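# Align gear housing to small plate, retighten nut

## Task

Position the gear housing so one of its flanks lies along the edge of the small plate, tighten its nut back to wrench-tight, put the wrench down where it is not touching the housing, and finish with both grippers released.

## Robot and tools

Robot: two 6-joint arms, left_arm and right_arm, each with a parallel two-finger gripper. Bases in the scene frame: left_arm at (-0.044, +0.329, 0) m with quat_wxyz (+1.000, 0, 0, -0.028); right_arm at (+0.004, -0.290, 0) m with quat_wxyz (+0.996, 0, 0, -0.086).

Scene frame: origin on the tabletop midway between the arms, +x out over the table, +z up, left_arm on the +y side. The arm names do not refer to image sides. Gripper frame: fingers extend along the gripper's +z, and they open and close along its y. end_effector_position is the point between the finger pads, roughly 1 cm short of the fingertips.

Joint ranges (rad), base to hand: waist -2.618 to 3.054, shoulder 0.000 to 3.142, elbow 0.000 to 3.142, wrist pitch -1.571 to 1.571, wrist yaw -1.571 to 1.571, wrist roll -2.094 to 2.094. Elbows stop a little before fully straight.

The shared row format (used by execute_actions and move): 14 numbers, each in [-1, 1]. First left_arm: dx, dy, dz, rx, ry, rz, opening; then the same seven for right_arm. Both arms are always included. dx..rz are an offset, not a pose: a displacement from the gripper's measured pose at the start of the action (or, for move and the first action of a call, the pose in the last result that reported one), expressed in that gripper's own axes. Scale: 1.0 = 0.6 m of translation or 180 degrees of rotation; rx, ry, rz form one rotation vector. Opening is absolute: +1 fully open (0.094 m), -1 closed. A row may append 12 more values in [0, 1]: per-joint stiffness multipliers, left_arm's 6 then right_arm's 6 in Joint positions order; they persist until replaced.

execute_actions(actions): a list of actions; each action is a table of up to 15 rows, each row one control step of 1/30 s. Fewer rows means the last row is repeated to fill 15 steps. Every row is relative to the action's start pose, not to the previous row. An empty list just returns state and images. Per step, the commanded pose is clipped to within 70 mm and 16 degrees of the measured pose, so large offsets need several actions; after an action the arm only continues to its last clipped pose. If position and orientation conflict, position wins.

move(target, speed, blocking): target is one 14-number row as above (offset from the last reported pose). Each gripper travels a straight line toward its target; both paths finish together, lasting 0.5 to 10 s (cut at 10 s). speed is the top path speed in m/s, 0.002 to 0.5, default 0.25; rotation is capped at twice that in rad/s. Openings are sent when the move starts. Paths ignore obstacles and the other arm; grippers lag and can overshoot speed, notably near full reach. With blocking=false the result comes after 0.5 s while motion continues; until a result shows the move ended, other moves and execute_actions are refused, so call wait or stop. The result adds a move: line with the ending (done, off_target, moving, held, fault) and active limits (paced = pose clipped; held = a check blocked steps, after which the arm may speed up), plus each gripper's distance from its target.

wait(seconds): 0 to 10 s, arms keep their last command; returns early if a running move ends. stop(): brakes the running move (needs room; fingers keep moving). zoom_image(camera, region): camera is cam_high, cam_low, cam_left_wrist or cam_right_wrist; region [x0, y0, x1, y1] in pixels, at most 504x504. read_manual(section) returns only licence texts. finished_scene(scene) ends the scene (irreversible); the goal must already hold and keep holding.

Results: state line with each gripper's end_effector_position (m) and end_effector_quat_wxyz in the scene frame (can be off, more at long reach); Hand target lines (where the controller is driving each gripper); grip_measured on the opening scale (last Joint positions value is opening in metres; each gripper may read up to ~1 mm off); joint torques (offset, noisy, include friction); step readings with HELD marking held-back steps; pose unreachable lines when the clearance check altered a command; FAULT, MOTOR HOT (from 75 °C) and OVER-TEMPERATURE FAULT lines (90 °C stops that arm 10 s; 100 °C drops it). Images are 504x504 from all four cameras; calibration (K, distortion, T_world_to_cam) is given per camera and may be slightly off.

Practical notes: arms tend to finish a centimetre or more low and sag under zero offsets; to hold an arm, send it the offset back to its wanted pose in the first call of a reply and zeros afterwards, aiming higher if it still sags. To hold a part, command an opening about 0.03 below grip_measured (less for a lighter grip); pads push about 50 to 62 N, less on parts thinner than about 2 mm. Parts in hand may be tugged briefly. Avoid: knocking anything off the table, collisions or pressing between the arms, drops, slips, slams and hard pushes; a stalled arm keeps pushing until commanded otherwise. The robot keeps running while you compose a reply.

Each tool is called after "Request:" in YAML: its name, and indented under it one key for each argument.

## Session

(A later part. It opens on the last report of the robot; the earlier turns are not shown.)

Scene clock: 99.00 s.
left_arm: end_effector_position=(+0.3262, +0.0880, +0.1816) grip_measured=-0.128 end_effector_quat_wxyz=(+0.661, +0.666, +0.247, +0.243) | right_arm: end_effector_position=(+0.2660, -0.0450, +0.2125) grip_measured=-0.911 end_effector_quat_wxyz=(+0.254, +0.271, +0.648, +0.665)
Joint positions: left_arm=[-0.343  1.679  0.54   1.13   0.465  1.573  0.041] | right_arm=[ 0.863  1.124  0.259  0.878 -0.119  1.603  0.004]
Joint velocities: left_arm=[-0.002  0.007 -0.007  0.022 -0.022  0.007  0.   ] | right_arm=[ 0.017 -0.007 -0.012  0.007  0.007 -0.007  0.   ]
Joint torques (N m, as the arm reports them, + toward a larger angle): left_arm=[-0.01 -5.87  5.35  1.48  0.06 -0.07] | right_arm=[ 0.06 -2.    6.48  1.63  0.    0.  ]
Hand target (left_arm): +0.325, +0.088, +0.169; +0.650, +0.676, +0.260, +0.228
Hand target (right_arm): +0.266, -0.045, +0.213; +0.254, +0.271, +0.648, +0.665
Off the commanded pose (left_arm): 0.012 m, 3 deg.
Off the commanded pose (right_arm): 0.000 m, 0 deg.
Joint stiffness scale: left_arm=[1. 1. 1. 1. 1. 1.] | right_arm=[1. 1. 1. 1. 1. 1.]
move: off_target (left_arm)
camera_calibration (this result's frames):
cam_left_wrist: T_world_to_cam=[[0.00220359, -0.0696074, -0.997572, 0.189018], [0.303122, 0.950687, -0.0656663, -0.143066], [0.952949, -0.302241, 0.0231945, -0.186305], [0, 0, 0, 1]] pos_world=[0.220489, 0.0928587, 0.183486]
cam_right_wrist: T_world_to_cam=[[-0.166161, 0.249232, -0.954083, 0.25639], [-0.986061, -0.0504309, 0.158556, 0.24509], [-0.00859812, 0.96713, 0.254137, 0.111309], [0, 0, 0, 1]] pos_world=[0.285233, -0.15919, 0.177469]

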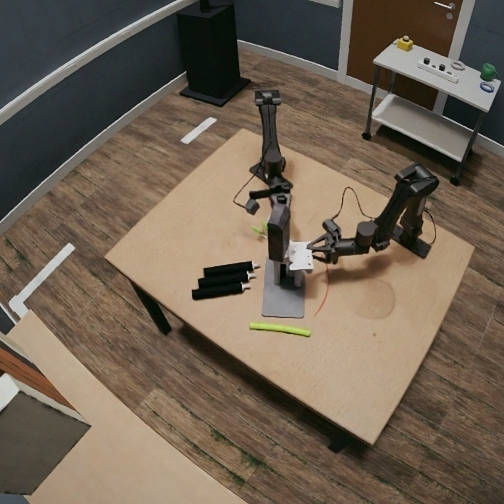

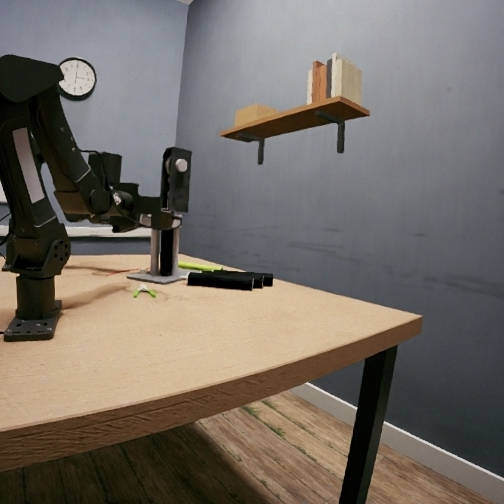

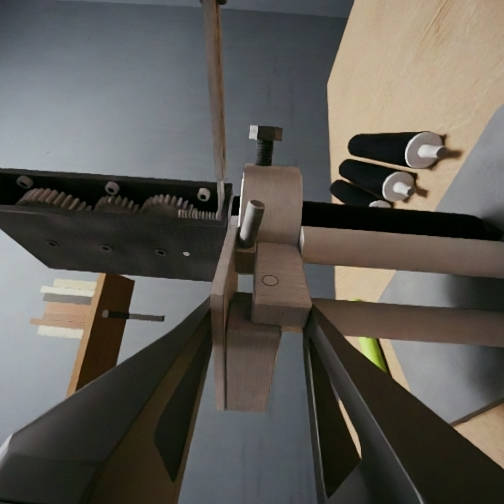

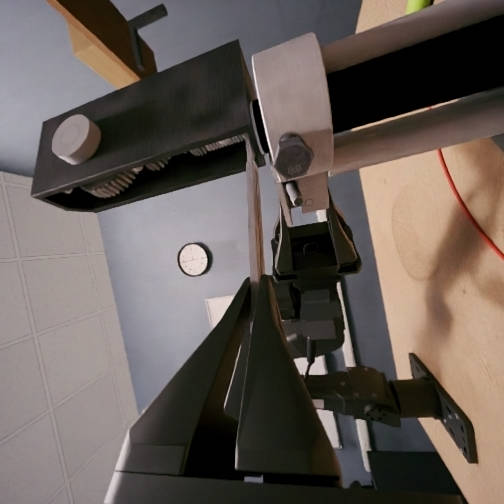

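Request:
move:
  target: [0,-0.03,-0.01,0,0,0,-0.6,-0.1,0,-0.012,0,-0.04,0,-1]
  speed: 0.025

Scene clock: 101.80 s.
left_arm: end_effector_position=(+0.3225, +0.0810, +0.1812) grip_measured=-0.128 end_effector_quat_wxyz=(+0.676, +0.660, +0.222, +0.241) | right_arm: end_effector_position=(+0.2729, -0.0595, +0.2124) grip_measured=-0.911 end_effector_quat_wxyz=(+0.232, +0.247, +0.658, +0.673)
Joint positions: left_arm=[-0.347  1.731  0.539  1.226  0.502  1.572  0.041] | right_arm=[ 0.708  1.124  0.259  0.878 -0.343  1.604  0.004]
Joint velocities: left_arm=[-0.012  0.037 -0.017 -0.022 -0.007 -0.081 -0.   ] | right_arm=[-0.007  0.022 -0.002 -0.022 -0.007 -0.037 -0.   ]
Joint torques (N m, as the arm reports them, + toward a larger angle): left_arm=[ 1.32 -5.7   1.51  1.95 -0.23  0.05] | right_arm=[-5.09 -2.15  6.07  1.58  1.6  -0.01]
Hand target (left_arm): +0.322, +0.092, +0.164; +0.661, +0.666, +0.247, +0.243
Hand target (right_arm): +0.301, -0.092, +0.211; +0.294, +0.309, +0.632, +0.647
Off the commanded pose (left_arm): 0.021 m, 3 deg.
Off the commanded pose (right_arm): 0.045 m, 11 deg.
Joint stiffness scale: left_arm=[1. 1. 1. 1. 1. 1.] | right_arm=[1. 1. 1. 1. 1. 1.]
move: off_target (left_arm, right_arm)
camera_calibration (this result's frames):
cam_left_wrist: T_world_to_cam=[[0.0377093, -0.086697, -0.995521, 0.17778], [0.344972, 0.936113, -0.0684561, -0.147177], [0.937855, -0.340846, 0.0652082, -0.184549], [0, 0, 0, 1]] pos_world=[0.217148, 0.0902842, 0.178943]
cam_right_wrist: T_world_to_cam=[[-0.181702, 0.235004, -0.95486, 0.26459], [-0.980381, -0.118738, 0.157335, 0.245826], [-0.0764041, 0.964715, 0.251968, 0.14423], [0, 0, 0, 1]] pos_world=[0.300099, -0.172131, 0.177628]

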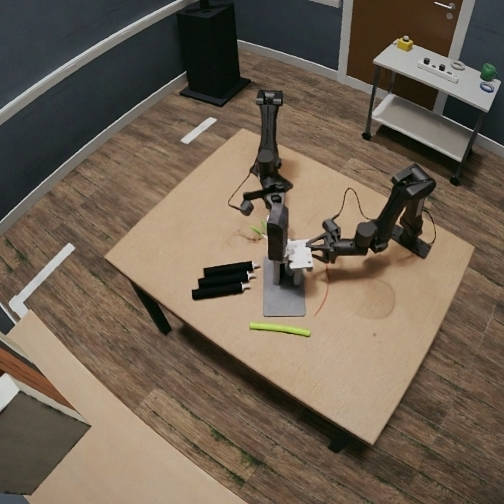

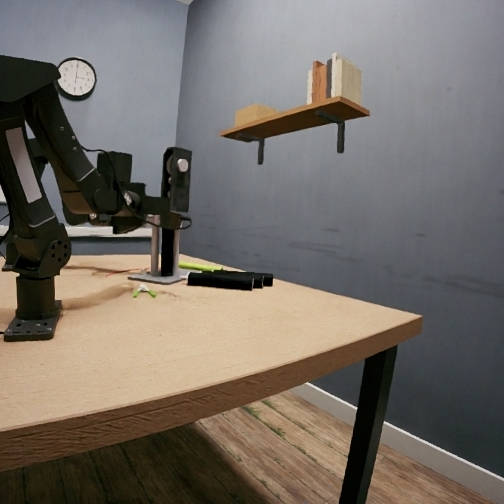

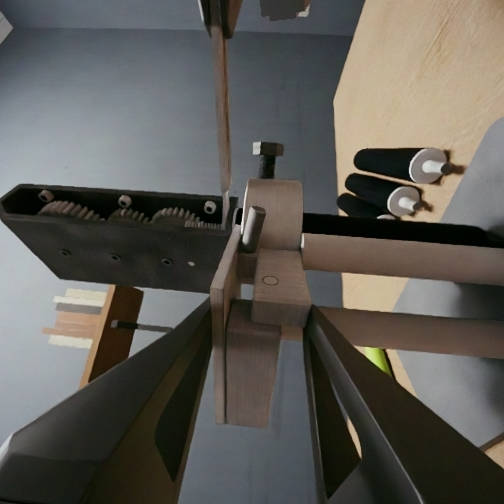

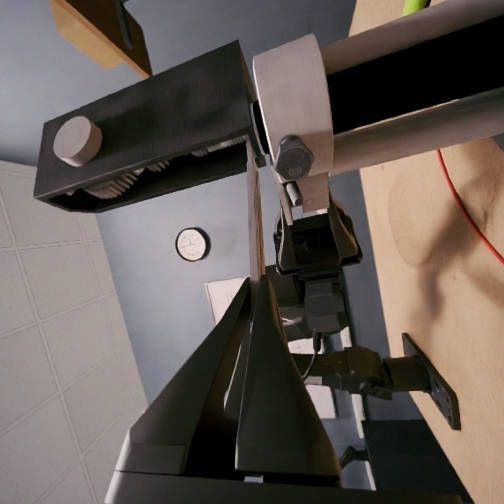

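Request:
move:
  target: [0,0,0,0,0,0,-0.6,0,0,0,0,0.2,0,-1]
  speed: 0.1

Scene clock: 105.33 s.
left_arm: end_effector_position=(+0.3222, +0.0805, +0.1814) grip_measured=-0.128 end_effector_quat_wxyz=(+0.676, +0.660, +0.221, +0.240) | right_arm: end_effector_position=(+0.2713, -0.0557, +0.2100) grip_measured=-0.911 end_effector_quat_wxyz=(+0.024, +0.034, +0.701, +0.712)
Joint positions: left_arm=[-0.349  1.731  0.539  1.227  0.502  1.572  0.041] | right_arm=[ 0.39   1.533  0.507  1.075 -1.27   1.631  0.004]
Joint velocities: left_arm=[-0.007 -0.017  0.007 -0.081  0.007 -0.007  0.001] | right_arm=[-0.022  0.002  0.022 -0.022 -0.007 -0.037 -0.   ]
Joint torques (N m, as the arm reports them, + toward a larger angle): left_arm=[ 0.11 -6.43  5.2   1.85  0.    0.02] | right_arm=[-1.03 -3.53  6.99  1.14 -0.33  0.07]
Hand target (left_arm): +0.322, +0.081, +0.181; +0.676, +0.660, +0.222, +0.241
Hand target (right_arm): +0.273, -0.057, +0.212; +0.017, +0.028, +0.701, +0.712
Off the commanded pose (left_arm): 0.001 m, 0 deg.
Off the commanded pose (right_arm): 0.005 m, 1 deg.
Joint stiffness scale: left_arm=[1. 1. 1. 1. 1. 1.] | right_arm=[1. 1. 1. 1. 1. 1.]
move: done
camera_calibration (this result's frames):
cam_left_wrist: T_world_to_cam=[[0.0383034, -0.0870502, -0.995467, 0.177748], [0.346091, 0.935696, -0.0685066, -0.146886], [0.937419, -0.341898, 0.0659677, -0.184338], [0, 0, 0, 1]] pos_world=[0.216829, 0.0898886, 0.17904]
cam_right_wrist: T_world_to_cam=[[-0.269673, 0.0896244, -0.958772, 0.277635], [-0.738671, -0.658008, 0.146255, 0.151758], [-0.617772, 0.747658, 0.24365, 0.277541], [0, 0, 0, 1]] pos_world=[0.358426, -0.132531, 0.176371]

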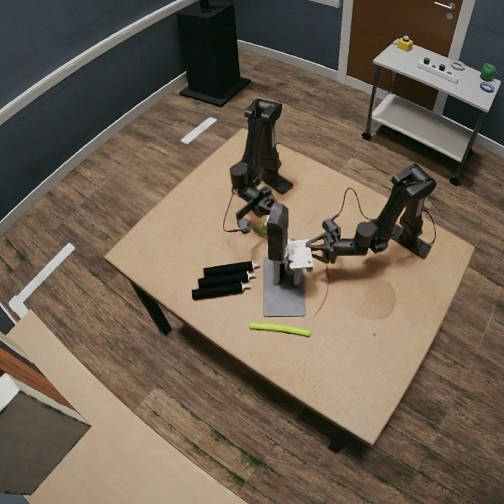

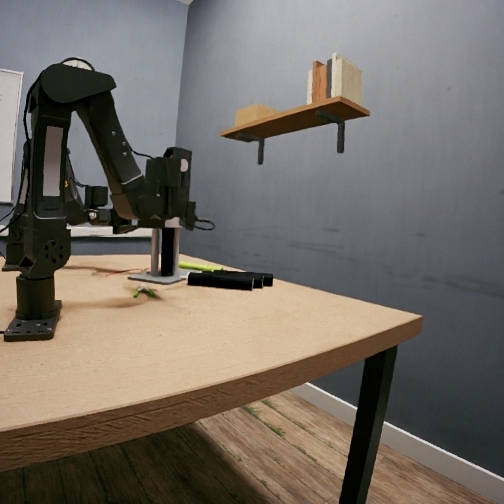

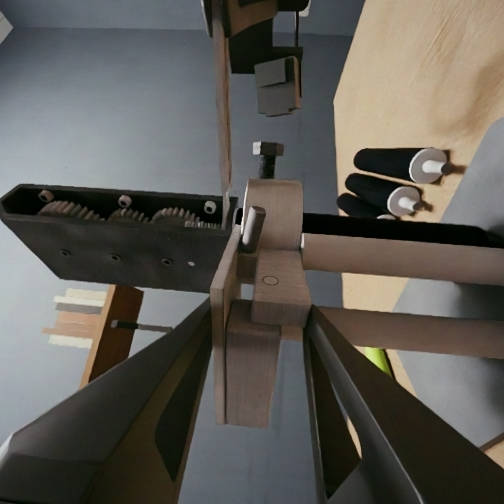

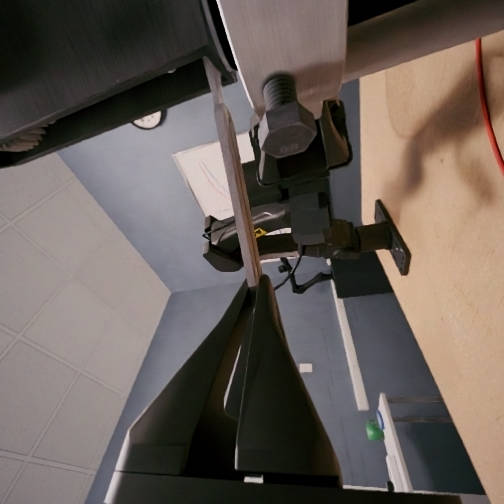

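Request:
move:
  target: [0.04,-0.03,-0.03,0,0,0,-0.6,-0.03,0.005,-0.045,0,0,0,-1]
  speed: 0.015

Scene clock: 108.40 s.
left_arm: end_effector_position=(+0.3146, +0.0794, +0.1801) grip_measured=-0.128 end_effector_quat_wxyz=(+0.697, +0.659, +0.175, +0.222) | right_arm: end_effector_position=(+0.2735, -0.0636, +0.2106) grip_measured=-0.911 end_effector_quat_wxyz=(+0.006, +0.018, +0.703, +0.711)
Joint positions: left_arm=[-0.312  1.797  0.539  1.346  0.633  1.567  0.041] | right_arm=[ 0.35   1.564  0.542  1.077 -1.358  1.641  0.004]
Joint velocities: left_arm=[-0.007 -0.012 -0.002  0.022 -0.022 -0.022 -0.001] | right_arm=[ 0.002 -0.002  0.007 -0.081 -0.007 -0.007 -0.001]
Joint torques (N m, as the arm reports them, + toward a larger angle): left_arm=[ 6.72 -5.76  2.27  1.72 -0.3   0.01] | right_arm=[-7.38 -4.46  5.98  1.13 -0.2   0.05]
Hand target (left_arm): +0.329, +0.109, +0.163; +0.676, +0.660, +0.221, +0.240
Hand target (right_arm): +0.287, -0.083, +0.212; +0.025, +0.034, +0.702, +0.711
Off the commanded pose (left_arm): 0.038 m, 6 deg.
Off the commanded pose (right_arm): 0.025 m, 3 deg.
Joint stiffness scale: left_arm=[1. 1. 1. 1. 1. 1.] | right_arm=[1. 1. 1. 1. 1. 1.]
move: off_target (left_arm, right_arm)
camera_calibration (this result's frames):
cam_left_wrist: T_world_to_cam=[[0.0768758, -0.108457, -0.991124, 0.165392], [0.436158, 0.897563, -0.0643881, -0.169388], [0.89658, -0.427337, 0.116305, -0.166965], [0, 0, 0, 1]] pos_world=[0.210863, 0.0986238, 0.172437]
cam_right_wrist: T_world_to_cam=[[-0.277232, 0.0738143, -0.957963, 0.280437], [-0.705641, -0.692323, 0.150864, 0.135922], [-0.652084, 0.717802, 0.24402, 0.292043], [0, 0, 0, 1]] pos_world=[0.364095, -0.136228, 0.176879]

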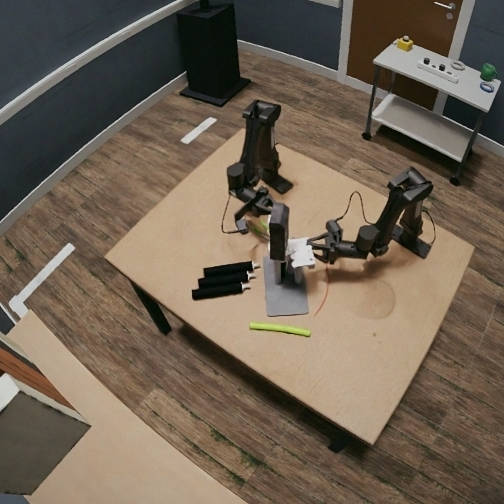

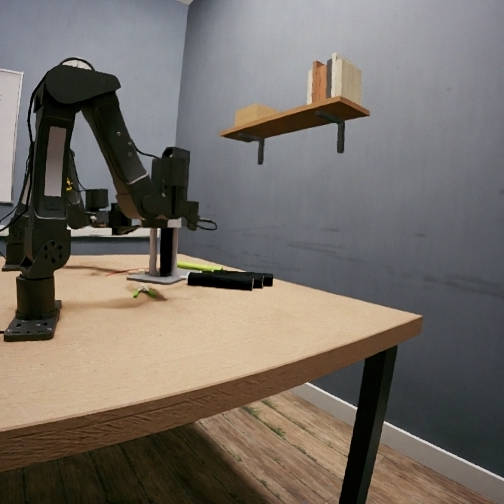

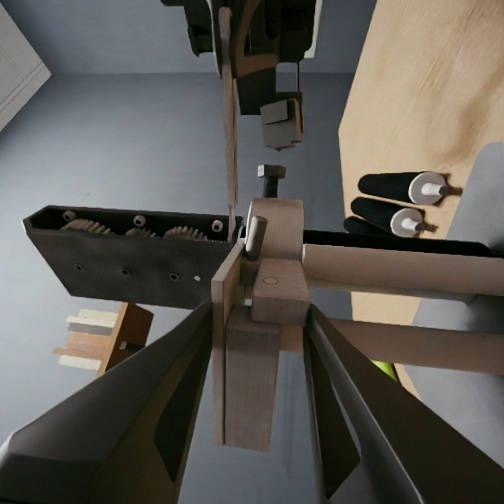

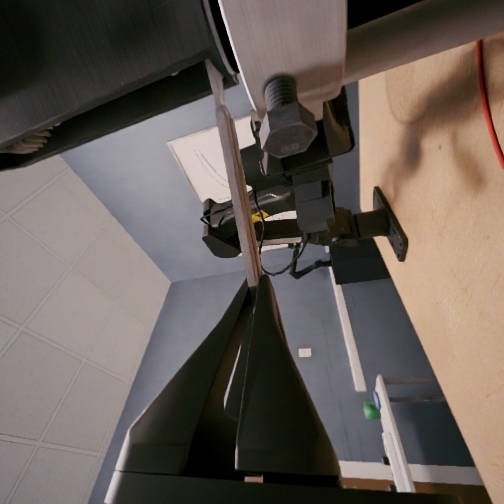

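Request:
move:
  target: [0.1,-0.03,-0.02,0,0,0,-0.6,-0.035,0.005,-0.05,0,0,0,-1]
  speed: 0.02

Scene clock: 111.97 s.
left_arm: end_effector_position=(+0.3159, +0.0803, +0.1798) grip_measured=-0.127 end_effector_quat_wxyz=(+0.722, +0.664, +0.093, +0.170) | right_arm: end_effector_position=(+0.2801, -0.0718, +0.2108) grip_measured=-0.911 end_effector_quat_wxyz=(-0.012, +0.004, +0.704, +0.710)
Joint positions: left_arm=[-0.224  1.915  0.642  1.437  0.915  1.533  0.041] | right_arm=[ 0.312  1.612  0.594  1.077 -1.443  1.652  0.004]
Joint velocities: left_arm=[ 0.022  0.007  0.012  0.081  0.051 -0.007 -0.   ] | right_arm=[-0.002 -0.012  0.002 -0.007 -0.081 -0.066 -0.001]
Joint torques (N m, as the arm reports them, + toward a larger angle): left_arm=[ 9.51 -5.29  4.18  1.36 -1.11  0.13] | right_arm=[-7.99 -4.64  6.37  1.05 -0.29  0.1 ]
Hand target (left_arm): +0.354, +0.124, +0.164; +0.697, +0.659, +0.175, +0.222
Hand target (right_arm): +0.293, -0.093, +0.213; +0.006, +0.018, +0.704, +0.710
Off the commanded pose (left_arm): 0.062 m, 12 deg.
Off the commanded pose (right_arm): 0.026 m, 3 deg.
Joint stiffness scale: left_arm=[1. 1. 1. 1. 1. 1.] | right_arm=[1. 1. 1. 1. 1. 1.]
move: off_target (left_arm, right_arm)
camera_calibration (this result's frames):
cam_left_wrist: T_world_to_cam=[[0.106092, -0.131847, -0.985576, 0.156794], [0.604291, 0.795687, -0.0413956, -0.219807], [0.789669, -0.591183, 0.16409, -0.129381], [0, 0, 0, 1]] pos_world=[0.218361, 0.119082, 0.166664]
cam_right_wrist: T_world_to_cam=[[-0.284723, 0.0570585, -0.95691, 0.2838], [-0.671994, -0.723768, 0.156791, 0.121957], [-0.683635, 0.68768, 0.244416, 0.308792], [0, 0, 0, 1]] pos_world=[0.37386, -0.140275, 0.176976]

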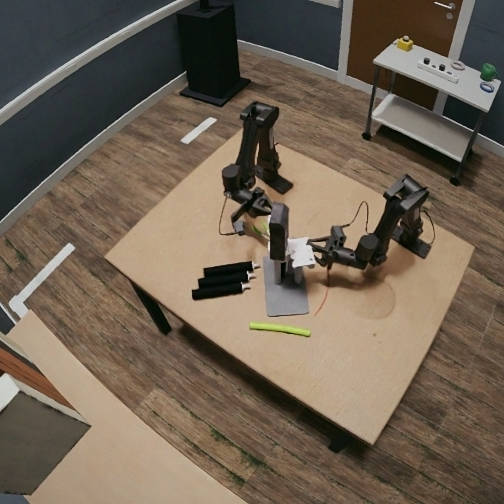

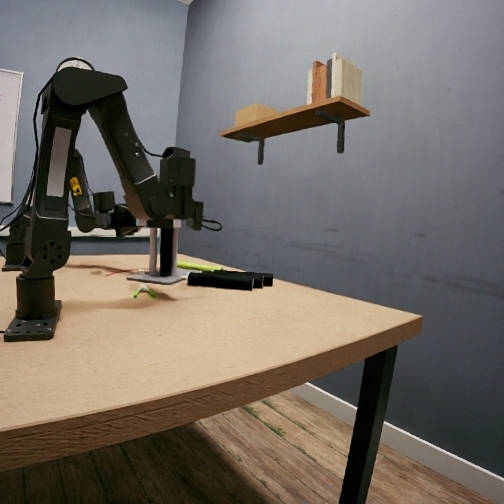

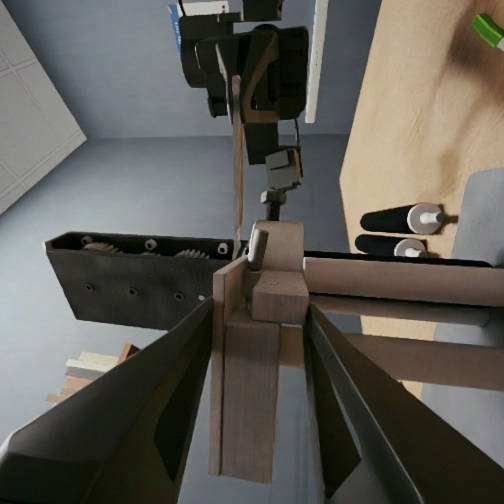

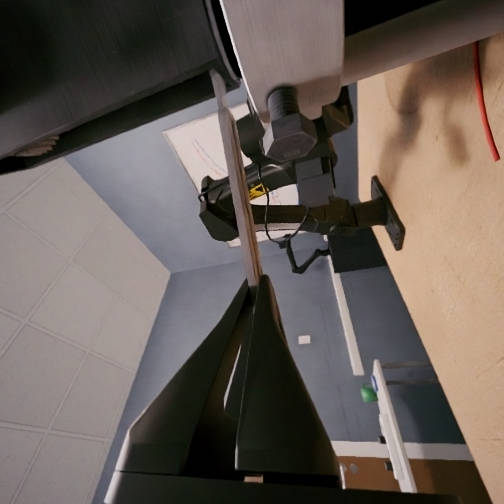

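Request:
execute_actions:
  actions:
    - [[0.08,-0.03,-0.04,0,0.05,0,-0.6,-0.04,0.005,-0.045,0,-0.02,0,-1]]
    - [[0.08,-0.03,-0.04,0,0.05,0,-0.6,-0.045,0.005,-0.045,0,-0.02,0,-1]]

Scene clock: 113.10 s.
left_arm: end_effector_position=(+0.3439, +0.1258, +0.1588) grip_measured=-0.598 end_effector_quat_wxyz=(+0.712, +0.659, +0.110, +0.216) | right_arm: end_effector_position=(+0.3081, -0.0979, +0.2107) grip_measured=-0.911 end_effector_quat_wxyz=(+0.004, +0.021, +0.705, +0.709)
Joint positions: left_arm=[-0.091  2.029  0.656  1.558  0.957  1.548  0.019] | right_arm=[ 0.216  1.673  0.661  1.076 -1.492  1.659  0.004]
Joint velocities: left_arm=[-0.027 -0.017 -0.007 -0.037 -0.051  0.007 -0.001] | right_arm=[-0.002  0.002 -0.012  0.037 -0.037  0.022 -0.   ]
Joint torques (N m, as the arm reports them, + toward a larger angle): left_arm=[-0.39 -7.62  6.12  1.57 -0.59 -0.06] | right_arm=[-3.1  -5.19  6.84  0.93 -0.04  0.02]
Hand target (left_arm): +0.355, +0.127, +0.165; +0.712, +0.651, +0.120, +0.233
Hand target (right_arm): +0.316, -0.107, +0.213; +0.013, +0.028, +0.705, +0.709
Off the commanded pose (left_arm): 0.013 m, 4 deg.
Off the commanded pose (right_arm): 0.013 m, 1 deg.
Joint stiffness scale: left_arm=[1. 1. 1. 1. 1. 1.] | right_arm=[1. 1. 1. 1. 1. 1.]
joint sent to its limit (left arm) — the command would take joint 4 (wrist pitch) past its upper limit, so that joint was sent only as far as its limit.
Step readings (end_effector_position; steps 1 to 15: 1st action; 16 to 30: 2nd action):
0: left_arm (+0.3159, +0.0803, +0.1798) | right_arm (+0.2801, -0.0718, +0.2108)
1: left_arm (+0.3158, +0.0804, +0.1793) | right_arm (+0.2809, -0.0723, +0.2111)
2: left_arm (+0.3158, +0.0806, +0.1793) | right_arm (+0.2819, -0.0735, +0.2112)
4: left_arm (+0.3156, +0.0814, +0.1794) | right_arm (+0.2850, -0.0768, +0.2110)
8: left_arm (+0.3156, +0.0850, +0.1796) | right_arm (+0.2886, -0.0805, +0.2109)
15: left_arm (+0.3156, +0.0889, +0.1788) | right_arm (+0.2889, -0.0807, +0.2108)
16: left_arm (+0.3157, +0.0898, +0.1792) | right_arm (+0.2901, -0.0816, +0.2110)
17: left_arm (+0.3168, +0.0927, +0.1804) | right_arm (+0.2925, -0.0838, +0.2110)
19: left_arm (+0.3182, +0.0973, +0.1823) | right_arm (+0.3004, -0.0901, +0.2106)
23: left_arm (+0.3364, +0.1185, +0.1659) | right_arm (+0.3081, -0.0979, +0.2106)
30: end_effector_position above
camera_calibration (this result's frames):
cam_left_wrist: T_world_to_cam=[[0.15278, -0.111171, -0.981987, 0.119848], [0.528773, 0.848651, -0.0138086, -0.258929], [0.8349, -0.517138, 0.188441, -0.149871], [0, 0, 0, 1]] pos_world=[0.243732, 0.155559, 0.142355]
cam_right_wrist: T_world_to_cam=[[-0.284096, 0.0680753, -0.956376, 0.293905], [-0.704841, -0.691042, 0.160188, 0.134547], [-0.649991, 0.719602, 0.244305, 0.338729], [0, 0, 0, 1]] pos_world=[0.398503, -0.17078, 0.176777]

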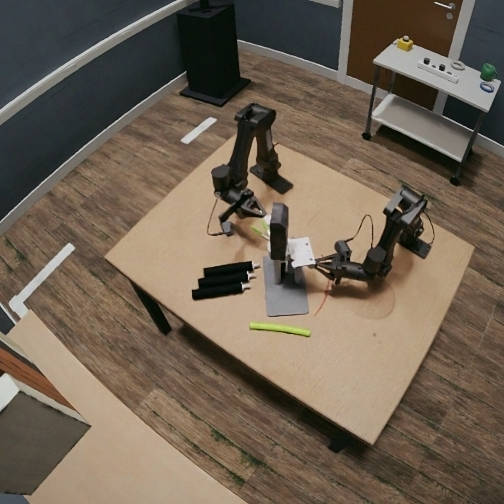

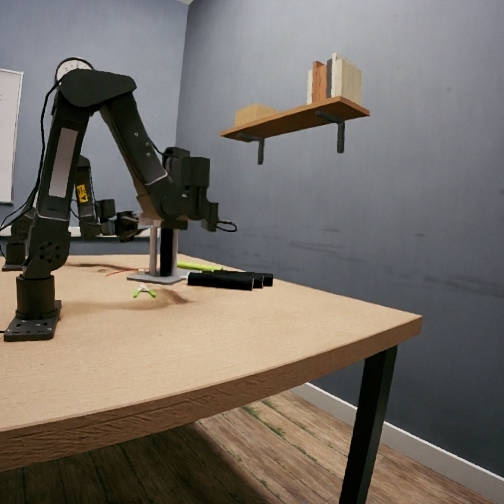

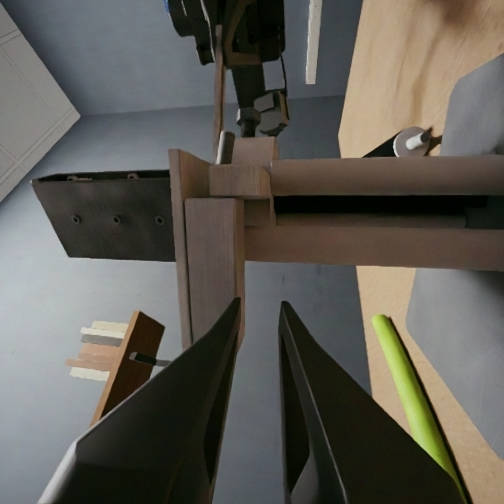

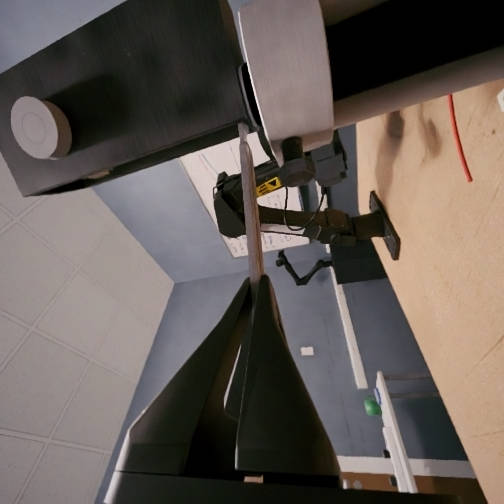

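Request:
move:
  target: [-0.03,0.03,-0.08,0,0.05,0,1,0,0.005,0,0,0,0,-1]
  speed: 0.05

Request:
zoom_image:
  camera: "cam_high"
  region: [240,190,340,320]

Scene clock: 115.03 s.
left_arm: end_effector_position=(+0.3061, +0.1570, +0.1658) grip_measured=+1.000 end_effector_quat_wxyz=(+0.691, +0.655, +0.163, +0.256) | right_arm: end_effector_position=(+0.3076, -0.0972, +0.2107) grip_measured=-0.911 end_effector_quat_wxyz=(+0.002, +0.021, +0.705, +0.709)
Joint positions: left_arm=[-0.051  1.824  0.403  1.556  0.861  1.579  0.094] | right_arm=[ 0.218  1.673  0.661  1.076 -1.492  1.662  0.004]
Joint velocities: left_arm=[-0.002 -0.012  0.012 -0.007  0.037 -0.037  0.   ] | right_arm=[-0.017 -0.012  0.007 -0.022 -0.022  0.037  0.   ]
Joint torques (N m, as the arm reports them, + toward a larger angle): left_arm=[ 0.7  -7.66  2.51  1.65 -0.15  0.  ] | right_arm=[-0.2  -6.11  5.64  0.94  0.02  0.04]
Hand target (left_arm): +0.304, +0.161, +0.169; +0.690, +0.653, +0.168, +0.263
Hand target (right_arm): +0.308, -0.098, +0.214; +0.004, +0.021, +0.705, +0.709
Off the commanded pose (left_arm): 0.006 m, 2 deg.
Off the commanded pose (right_arm): 0.003 m, 0 deg.
Joint stiffness scale: left_arm=[1. 1. 1. 1. 1. 1.] | right_arm=[1. 1. 1. 1. 1. 1.]
joint sent to its limit (left arm) — the command would take joint 4 (wrist pitch) past its upper limit, so that joint was sent only as far as its limit.
move: done
camera_calibration (this result's frames):
cam_left_wrist: T_world_to_cam=[[0.140654, -0.0844435, -0.986451, 0.136267], [0.406603, 0.913382, -0.0202126, -0.236999], [0.902713, -0.398251, 0.162806, -0.138701], [0, 0, 0, 1]] pos_world=[0.202405, 0.172739, 0.152212]
cam_right_wrist: T_world_to_cam=[[-0.287193, 0.067383, -0.9555, 0.294409], [-0.702492, -0.692944, 0.162279, 0.133323], [-0.651173, 0.717836, 0.246344, 0.33766], [0, 0, 0, 1]] pos_world=[0.398085, -0.169837, 0.176492]

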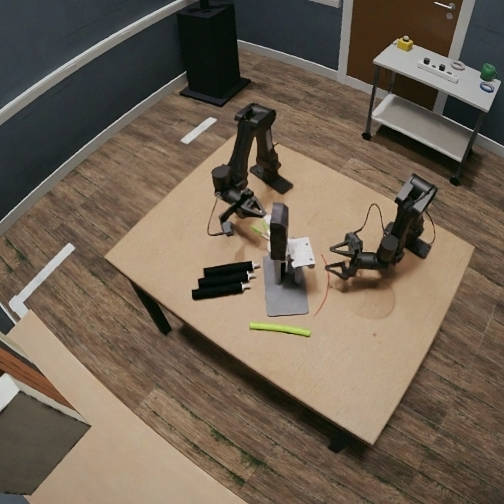

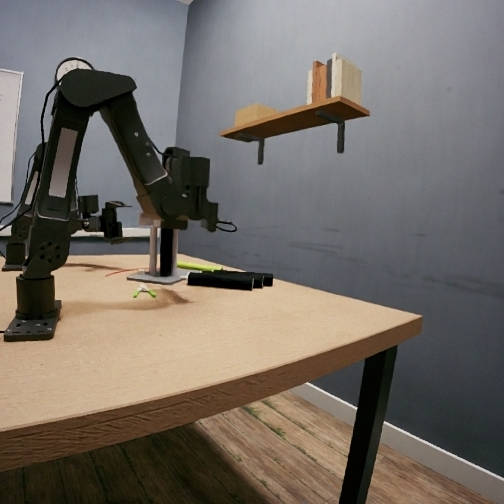

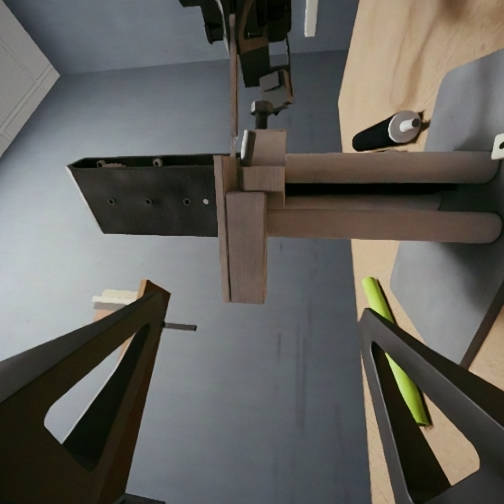

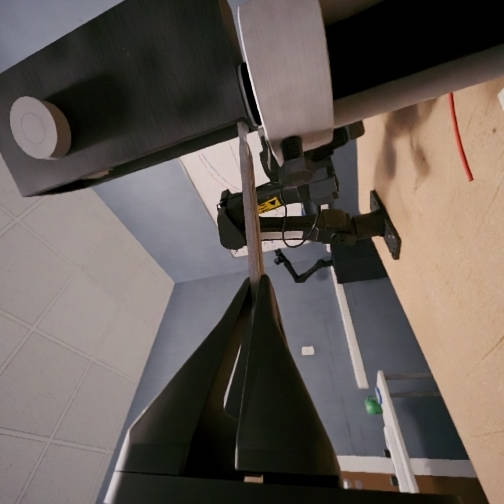

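Region (240, 190, 340, 320) of cam_high's 504x504 image, scaled by 3.877, with more detail than that image has; it fills the left 388 columns of this view, and the rest is white.

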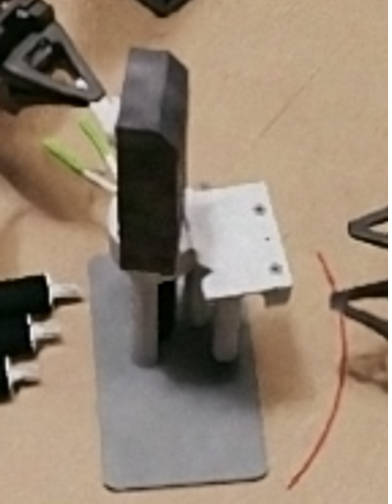

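Request:
move:
  target: [-0.03,0.25,0,0,0,-0.5,-1,0,0.005,0,0,0,0,-1]

Request:
move:
  target: [0,0,0.03,0,0.28,0,-1,0,0,0,0,0,0,-1]

Scene clock: 127.63 s.
left_arm: end_effector_position=(+0.2706, +0.1503, +0.2919) grip_measured=-0.987 end_effector_quat_wxyz=(+0.654, +0.344, +0.597, -0.312) | right_arm: end_effector_position=(+0.3076, -0.0972, +0.2107) grip_measured=-0.911 end_effector_quat_wxyz=(+0.001, +0.022, +0.705, +0.709)
Joint positions: left_arm=[-0.099  1.129  0.568  0.633  0.814  0.024  0.001] | right_arm=[ 0.218  1.673  0.661  1.076 -1.492  1.664  0.004]
Joint velocities: left_arm=[ 0.017  0.007  0.002  0.022 -0.051 -0.095 -0.001] | right_arm=[-0.032 -0.002  0.012 -0.037 -0.037 -0.037 -0.001]
Joint torques (N m, as the arm reports them, + toward a larger angle): left_arm=[-0.68 -4.88 10.35  1.78 -0.13 -0.09] | right_arm=[ 0.04 -6.01  5.64  0.95  0.04  0.06]
Hand target (left_arm): +0.268, +0.149, +0.314; +0.670, +0.348, +0.579, -0.308
Hand target (right_arm): +0.308, -0.097, +0.214; +0.002, +0.021, +0.705, +0.709
Off the commanded pose (left_arm): 0.021 m, 3 deg.
Off the commanded pose (right_arm): 0.003 m, 0 deg.
Joint stiffness scale: left_arm=[1. 1. 1. 1. 1. 1.] | right_arm=[1. 1. 1. 1. 1. 1.]
move: off_target (left_arm)
camera_calibration (this result's frames):
cam_left_wrist: T_world_to_cam=[[-0.786072, -0.617285, -0.032388, 0.317434], [-0.27451, 0.395556, -0.876459, 0.298141], [0.553836, -0.680069, -0.480387, 0.194722], [0, 0, 0, 1]] pos_world=[0.223524, 0.21044, 0.365131]
cam_right_wrist: T_world_to_cam=[[-0.28865, 0.0674277, -0.955057, 0.294769], [-0.702238, -0.692957, 0.163317, 0.133025], [-0.650802, 0.717819, 0.247372, 0.337328], [0, 0, 0, 1]] pos_world=[0.398034, -0.169835, 0.17635]

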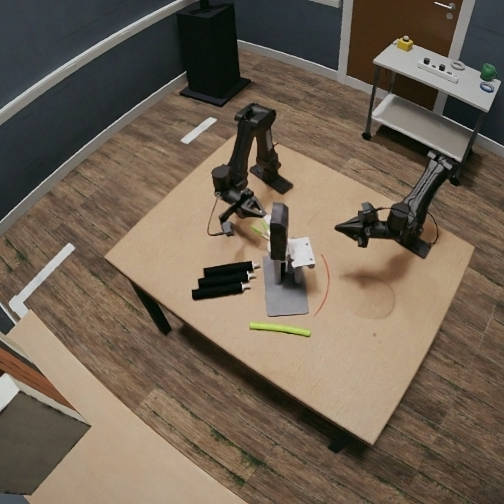

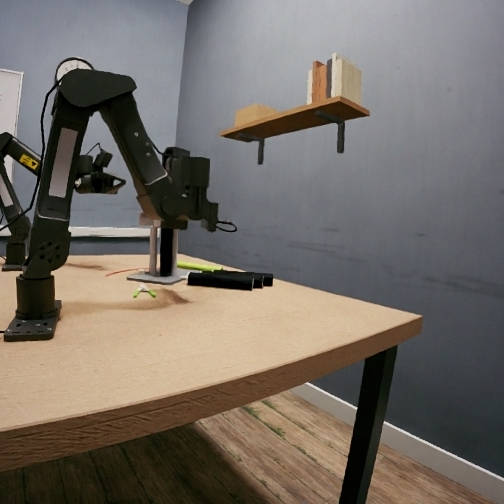

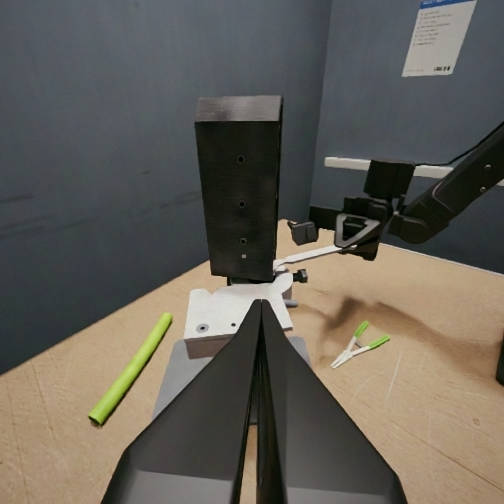

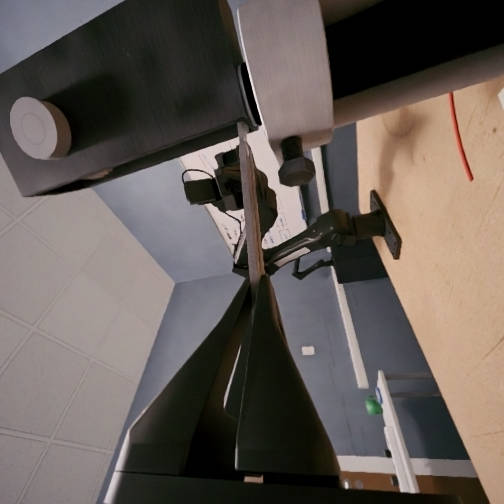

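Scene clock: 130.07 s.
left_arm: end_effector_position=(+0.2763, +0.1403, +0.2805) grip_measured=-0.987 end_effector_quat_wxyz=(+0.323, +0.440, +0.826, -0.139) | right_arm: end_effector_position=(+0.3076, -0.0972, +0.2107) grip_measured=-0.911 end_effector_quat_wxyz=(+0.001, +0.022, +0.705, +0.709)
Joint positions: left_arm=[-0.324  1.448  1.573 -1.045  0.332  0.488  0.001] | right_arm=[ 0.218  1.673  0.661  1.076 -1.492  1.664  0.004]
Joint velocities: left_arm=[-0.022  0.002  0.012  0.037 -0.037  0.007 -0.001] | right_arm=[-0.002 -0.002  0.002  0.022 -0.066 -0.007 -0.001]
Joint torques (N m, as the arm reports them, + toward a larger angle): left_arm=[-0.66 -5.15 10.05  1.38  0.16  0.07] | right_arm=[ 0.02 -5.6   5.28  0.99  0.02  0.  ]
Hand target (left_arm): +0.278, +0.137, +0.293; +0.337, +0.446, +0.818, -0.138
Hand target (right_arm): +0.308, -0.097, +0.211; +0.001, +0.022, +0.705, +0.709
Off the commanded pose (left_arm): 0.014 m, 2 deg.
Off the commanded pose (right_arm): 0.000 m, 0 deg.
Joint stiffness scale: left_arm=[1. 1. 1. 1. 1. 1.] | right_arm=[1. 1. 1. 1. 1. 1.]
move: off_target (left_arm)
camera_calibration (this result's frames):
cam_left_wrist: T_world_to_cam=[[-0.772638, -0.630444, -0.0746372, 0.3254], [-0.613746, 0.771836, -0.166085, 0.135415], [0.162315, -0.0825151, -0.983283, 0.344719], [0, 0, 0, 1]] pos_world=[0.278574, 0.129072, 0.385734]
cam_right_wrist: T_world_to_cam=[[-0.28865, 0.0674277, -0.955057, 0.294769], [-0.702238, -0.692957, 0.163317, 0.133025], [-0.650802, 0.717819, 0.247372, 0.337328], [0, 0, 0, 1]] pos_world=[0.398034, -0.169835, 0.17635]

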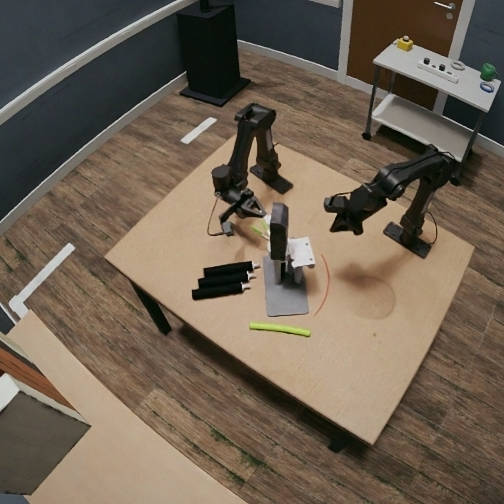

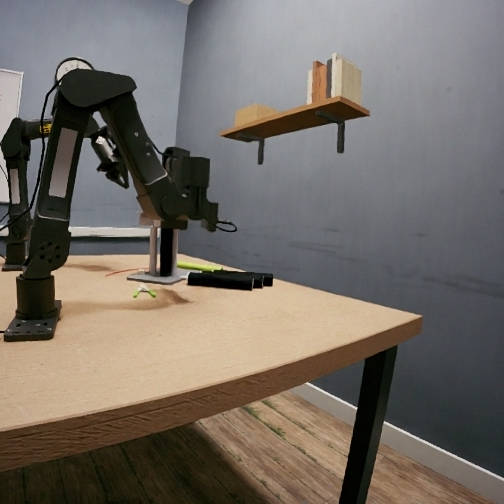

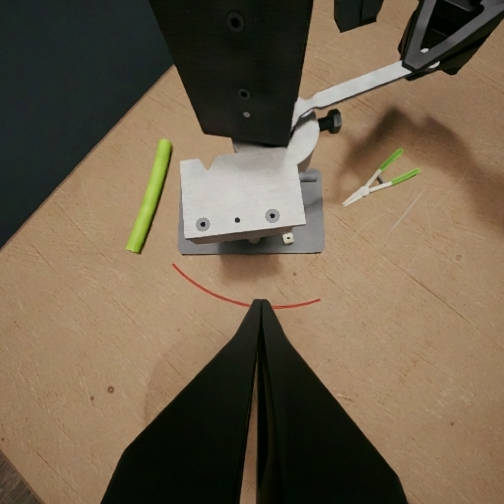

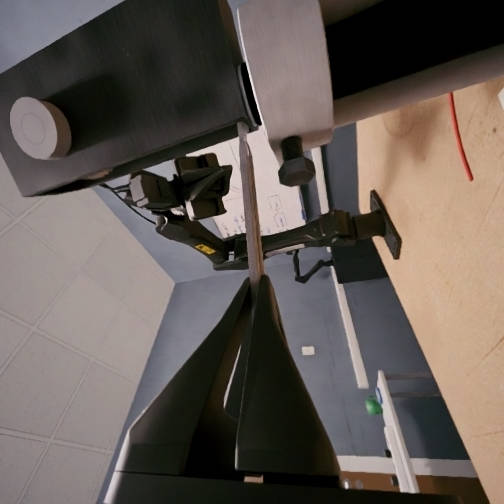

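Request:
move:
  target: [0,0,0,0,0,0,-1,-0.05,0.005,-0.018,0,-0.03,0,-1]
  speed: 0.02

Scene clock: 132.77 s.
left_arm: end_effector_position=(+0.2763, +0.1408, +0.2802) grip_measured=-0.987 end_effector_quat_wxyz=(+0.323, +0.440, +0.827, -0.138) | right_arm: end_effector_position=(+0.3131, -0.1002, +0.2109) grip_measured=-0.911 end_effector_quat_wxyz=(-0.001, +0.021, +0.706, +0.708)
Joint positions: left_arm=[-0.324  1.448  1.573 -1.046  0.329  0.488  0.001] | right_arm=[ 0.207  1.69   0.686  1.059 -1.507  1.657  0.004]
Joint velocities: left_arm=[-0.002  0.007  0.002 -0.066  0.022 -0.066 -0.   ] | right_arm=[ 0.007 -0.012 -0.012 -0.007 -0.007  0.051  0.001]
Joint torques (N m, as the arm reports them, + toward a larger angle): left_arm=[ 0.   -5.35  6.95  1.41  0.21  0.02] | right_arm=[-2.86 -4.82  7.32  0.87  0.81 -0.01]
Hand target (left_arm): +0.276, +0.140, +0.281; +0.323, +0.440, +0.826, -0.139
Hand target (right_arm): +0.336, -0.110, +0.213; +0.034, +0.055, +0.702, +0.709
Off the commanded pose (left_arm): 0.001 m, 0 deg.
Off the commanded pose (right_arm): 0.026 m, 6 deg.
Joint stiffness scale: left_arm=[1. 1. 1. 1. 1. 1.] | right_arm=[1. 1. 1. 1. 1. 1.]
move: off_target (right_arm)
camera_calibration (this result's frames):
cam_left_wrist: T_world_to_cam=[[-0.77182, -0.631344, -0.0754867, 0.325748], [-0.614938, 0.771358, -0.163886, 0.134772], [0.161696, -0.0800707, -0.983587, 0.344356], [0, 0, 0, 1]] pos_world=[0.278615, 0.129274, 0.385381]
cam_right_wrist: T_world_to_cam=[[-0.290294, 0.0650954, -0.954721, 0.296933], [-0.699649, -0.695092, 0.165343, 0.133246], [-0.652855, 0.715968, 0.247325, 0.343497], [0, 0, 0, 1]] pos_world=[0.403677, -0.172643, 0.176502]

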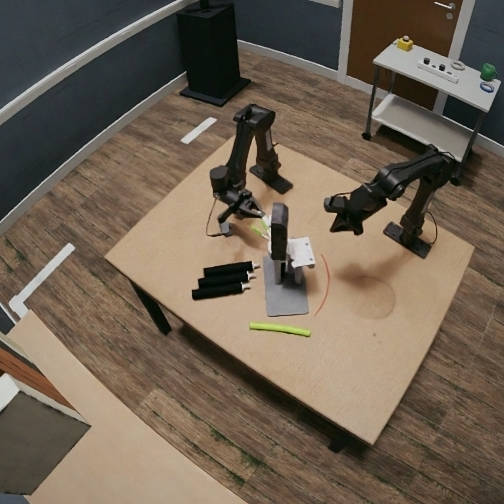

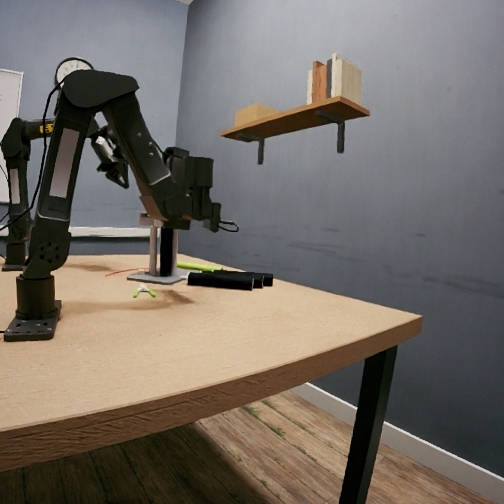

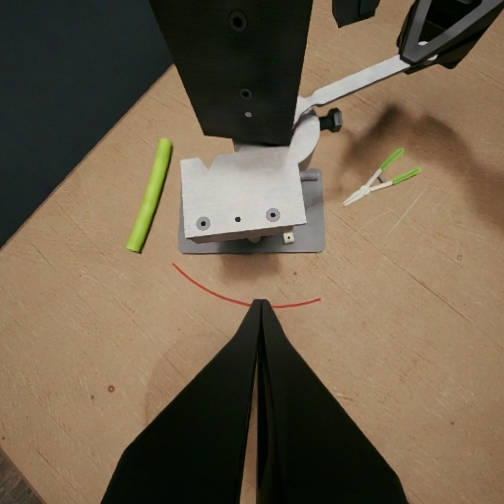

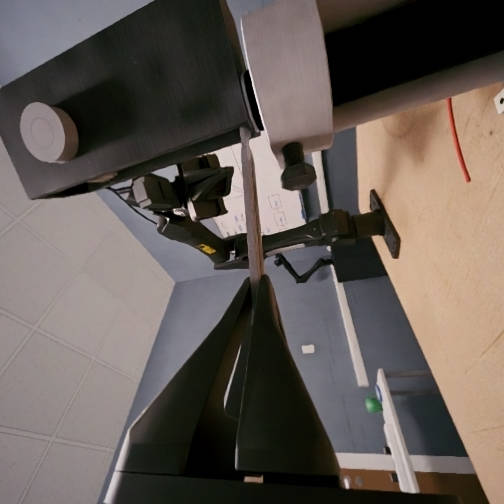

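Housing turning relative to plate. Continue.

Request:
move:
  target: [0,0,0,0,0,0,-1,-0.055,0.005,-0.024,0,0,0,-1]
  speed: 0.02

Scene clock: 134.87 s.
left_arm: end_effector_position=(+0.2765, +0.1411, +0.2801) grip_measured=-0.987 end_effector_quat_wxyz=(+0.323, +0.440, +0.827, -0.137) | right_arm: end_effector_position=(+0.3365, -0.1093, +0.2108) grip_measured=-0.911 end_effector_quat_wxyz=(-0.009, +0.017, +0.706, +0.707)
Joint positions: left_arm=[-0.324  1.448  1.573 -1.046  0.327  0.488  0.001] | right_arm=[ 0.177  1.78   0.793  1.059 -1.555  1.681  0.004]
Joint velocities: left_arm=[-0.002  0.022  0.007  0.037 -0.081  0.022 -0.001] | right_arm=[-0.002  0.002 -0.012  0.007  0.007 -0.081 -0.   ]
Joint torques (N m, as the arm reports them, + toward a larger angle): left_arm=[ 0.01 -5.34  6.87  1.45  0.17  0.  ] | right_arm=[-1.75 -5.51  7.63  0.92  0.06  0.03]
Hand target (left_arm): +0.276, +0.141, +0.280; +0.323, +0.440, +0.827, -0.138
Hand target (right_arm): +0.346, -0.115, +0.213; -0.000, +0.021, +0.706, +0.708
Off the commanded pose (left_arm): 0.000 m, 0 deg.
Off the commanded pose (right_arm): 0.011 m, 1 deg.
Joint stiffness scale: left_arm=[1. 1. 1. 1. 1. 1.] | right_arm=[1. 1. 1. 1. 1. 1.]
move: off_target (right_arm)
camera_calibration (this result's frames):
cam_left_wrist: T_world_to_cam=[[-0.770895, -0.632282, -0.0770771, 0.326437], [-0.615894, 0.770784, -0.162994, 0.13473], [0.162468, -0.07818, -0.983612, 0.343771], [0, 0, 0, 1]] pos_world=[0.278776, 0.129429, 0.385258]
cam_right_wrist: T_world_to_cam=[[-0.297863, 0.0577882, -0.952858, 0.305617], [-0.68623, -0.706842, 0.171647, 0.136162], [-0.663601, 0.705007, 0.250198, 0.367078], [0, 0, 0, 1]] pos_world=[0.428064, -0.180209, 0.175995]

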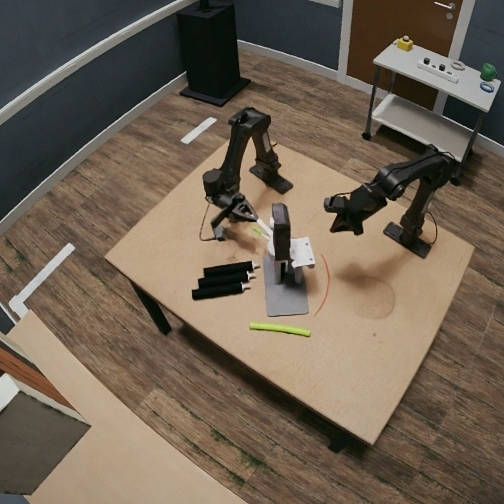

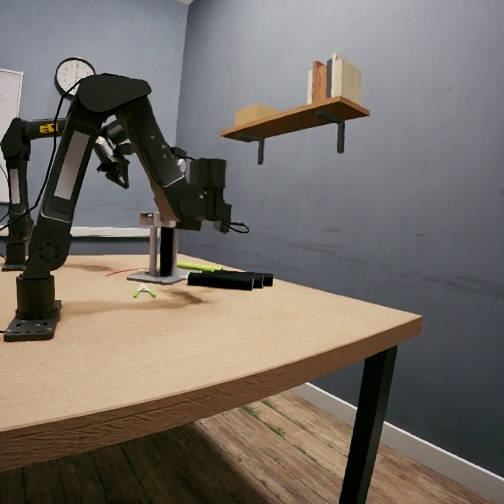

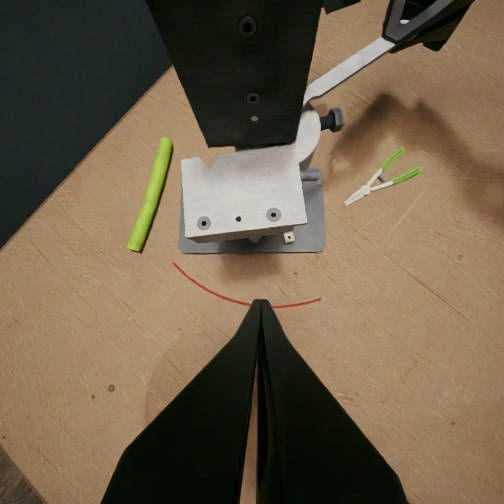

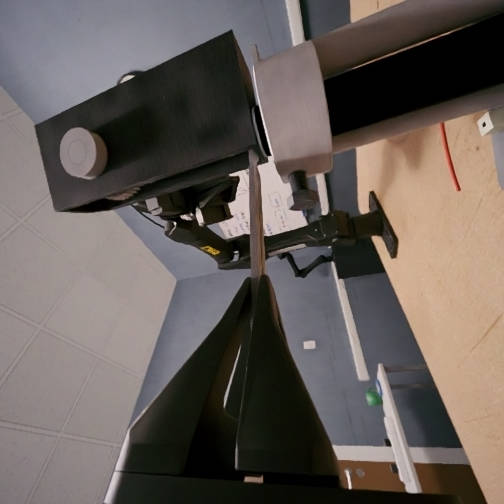

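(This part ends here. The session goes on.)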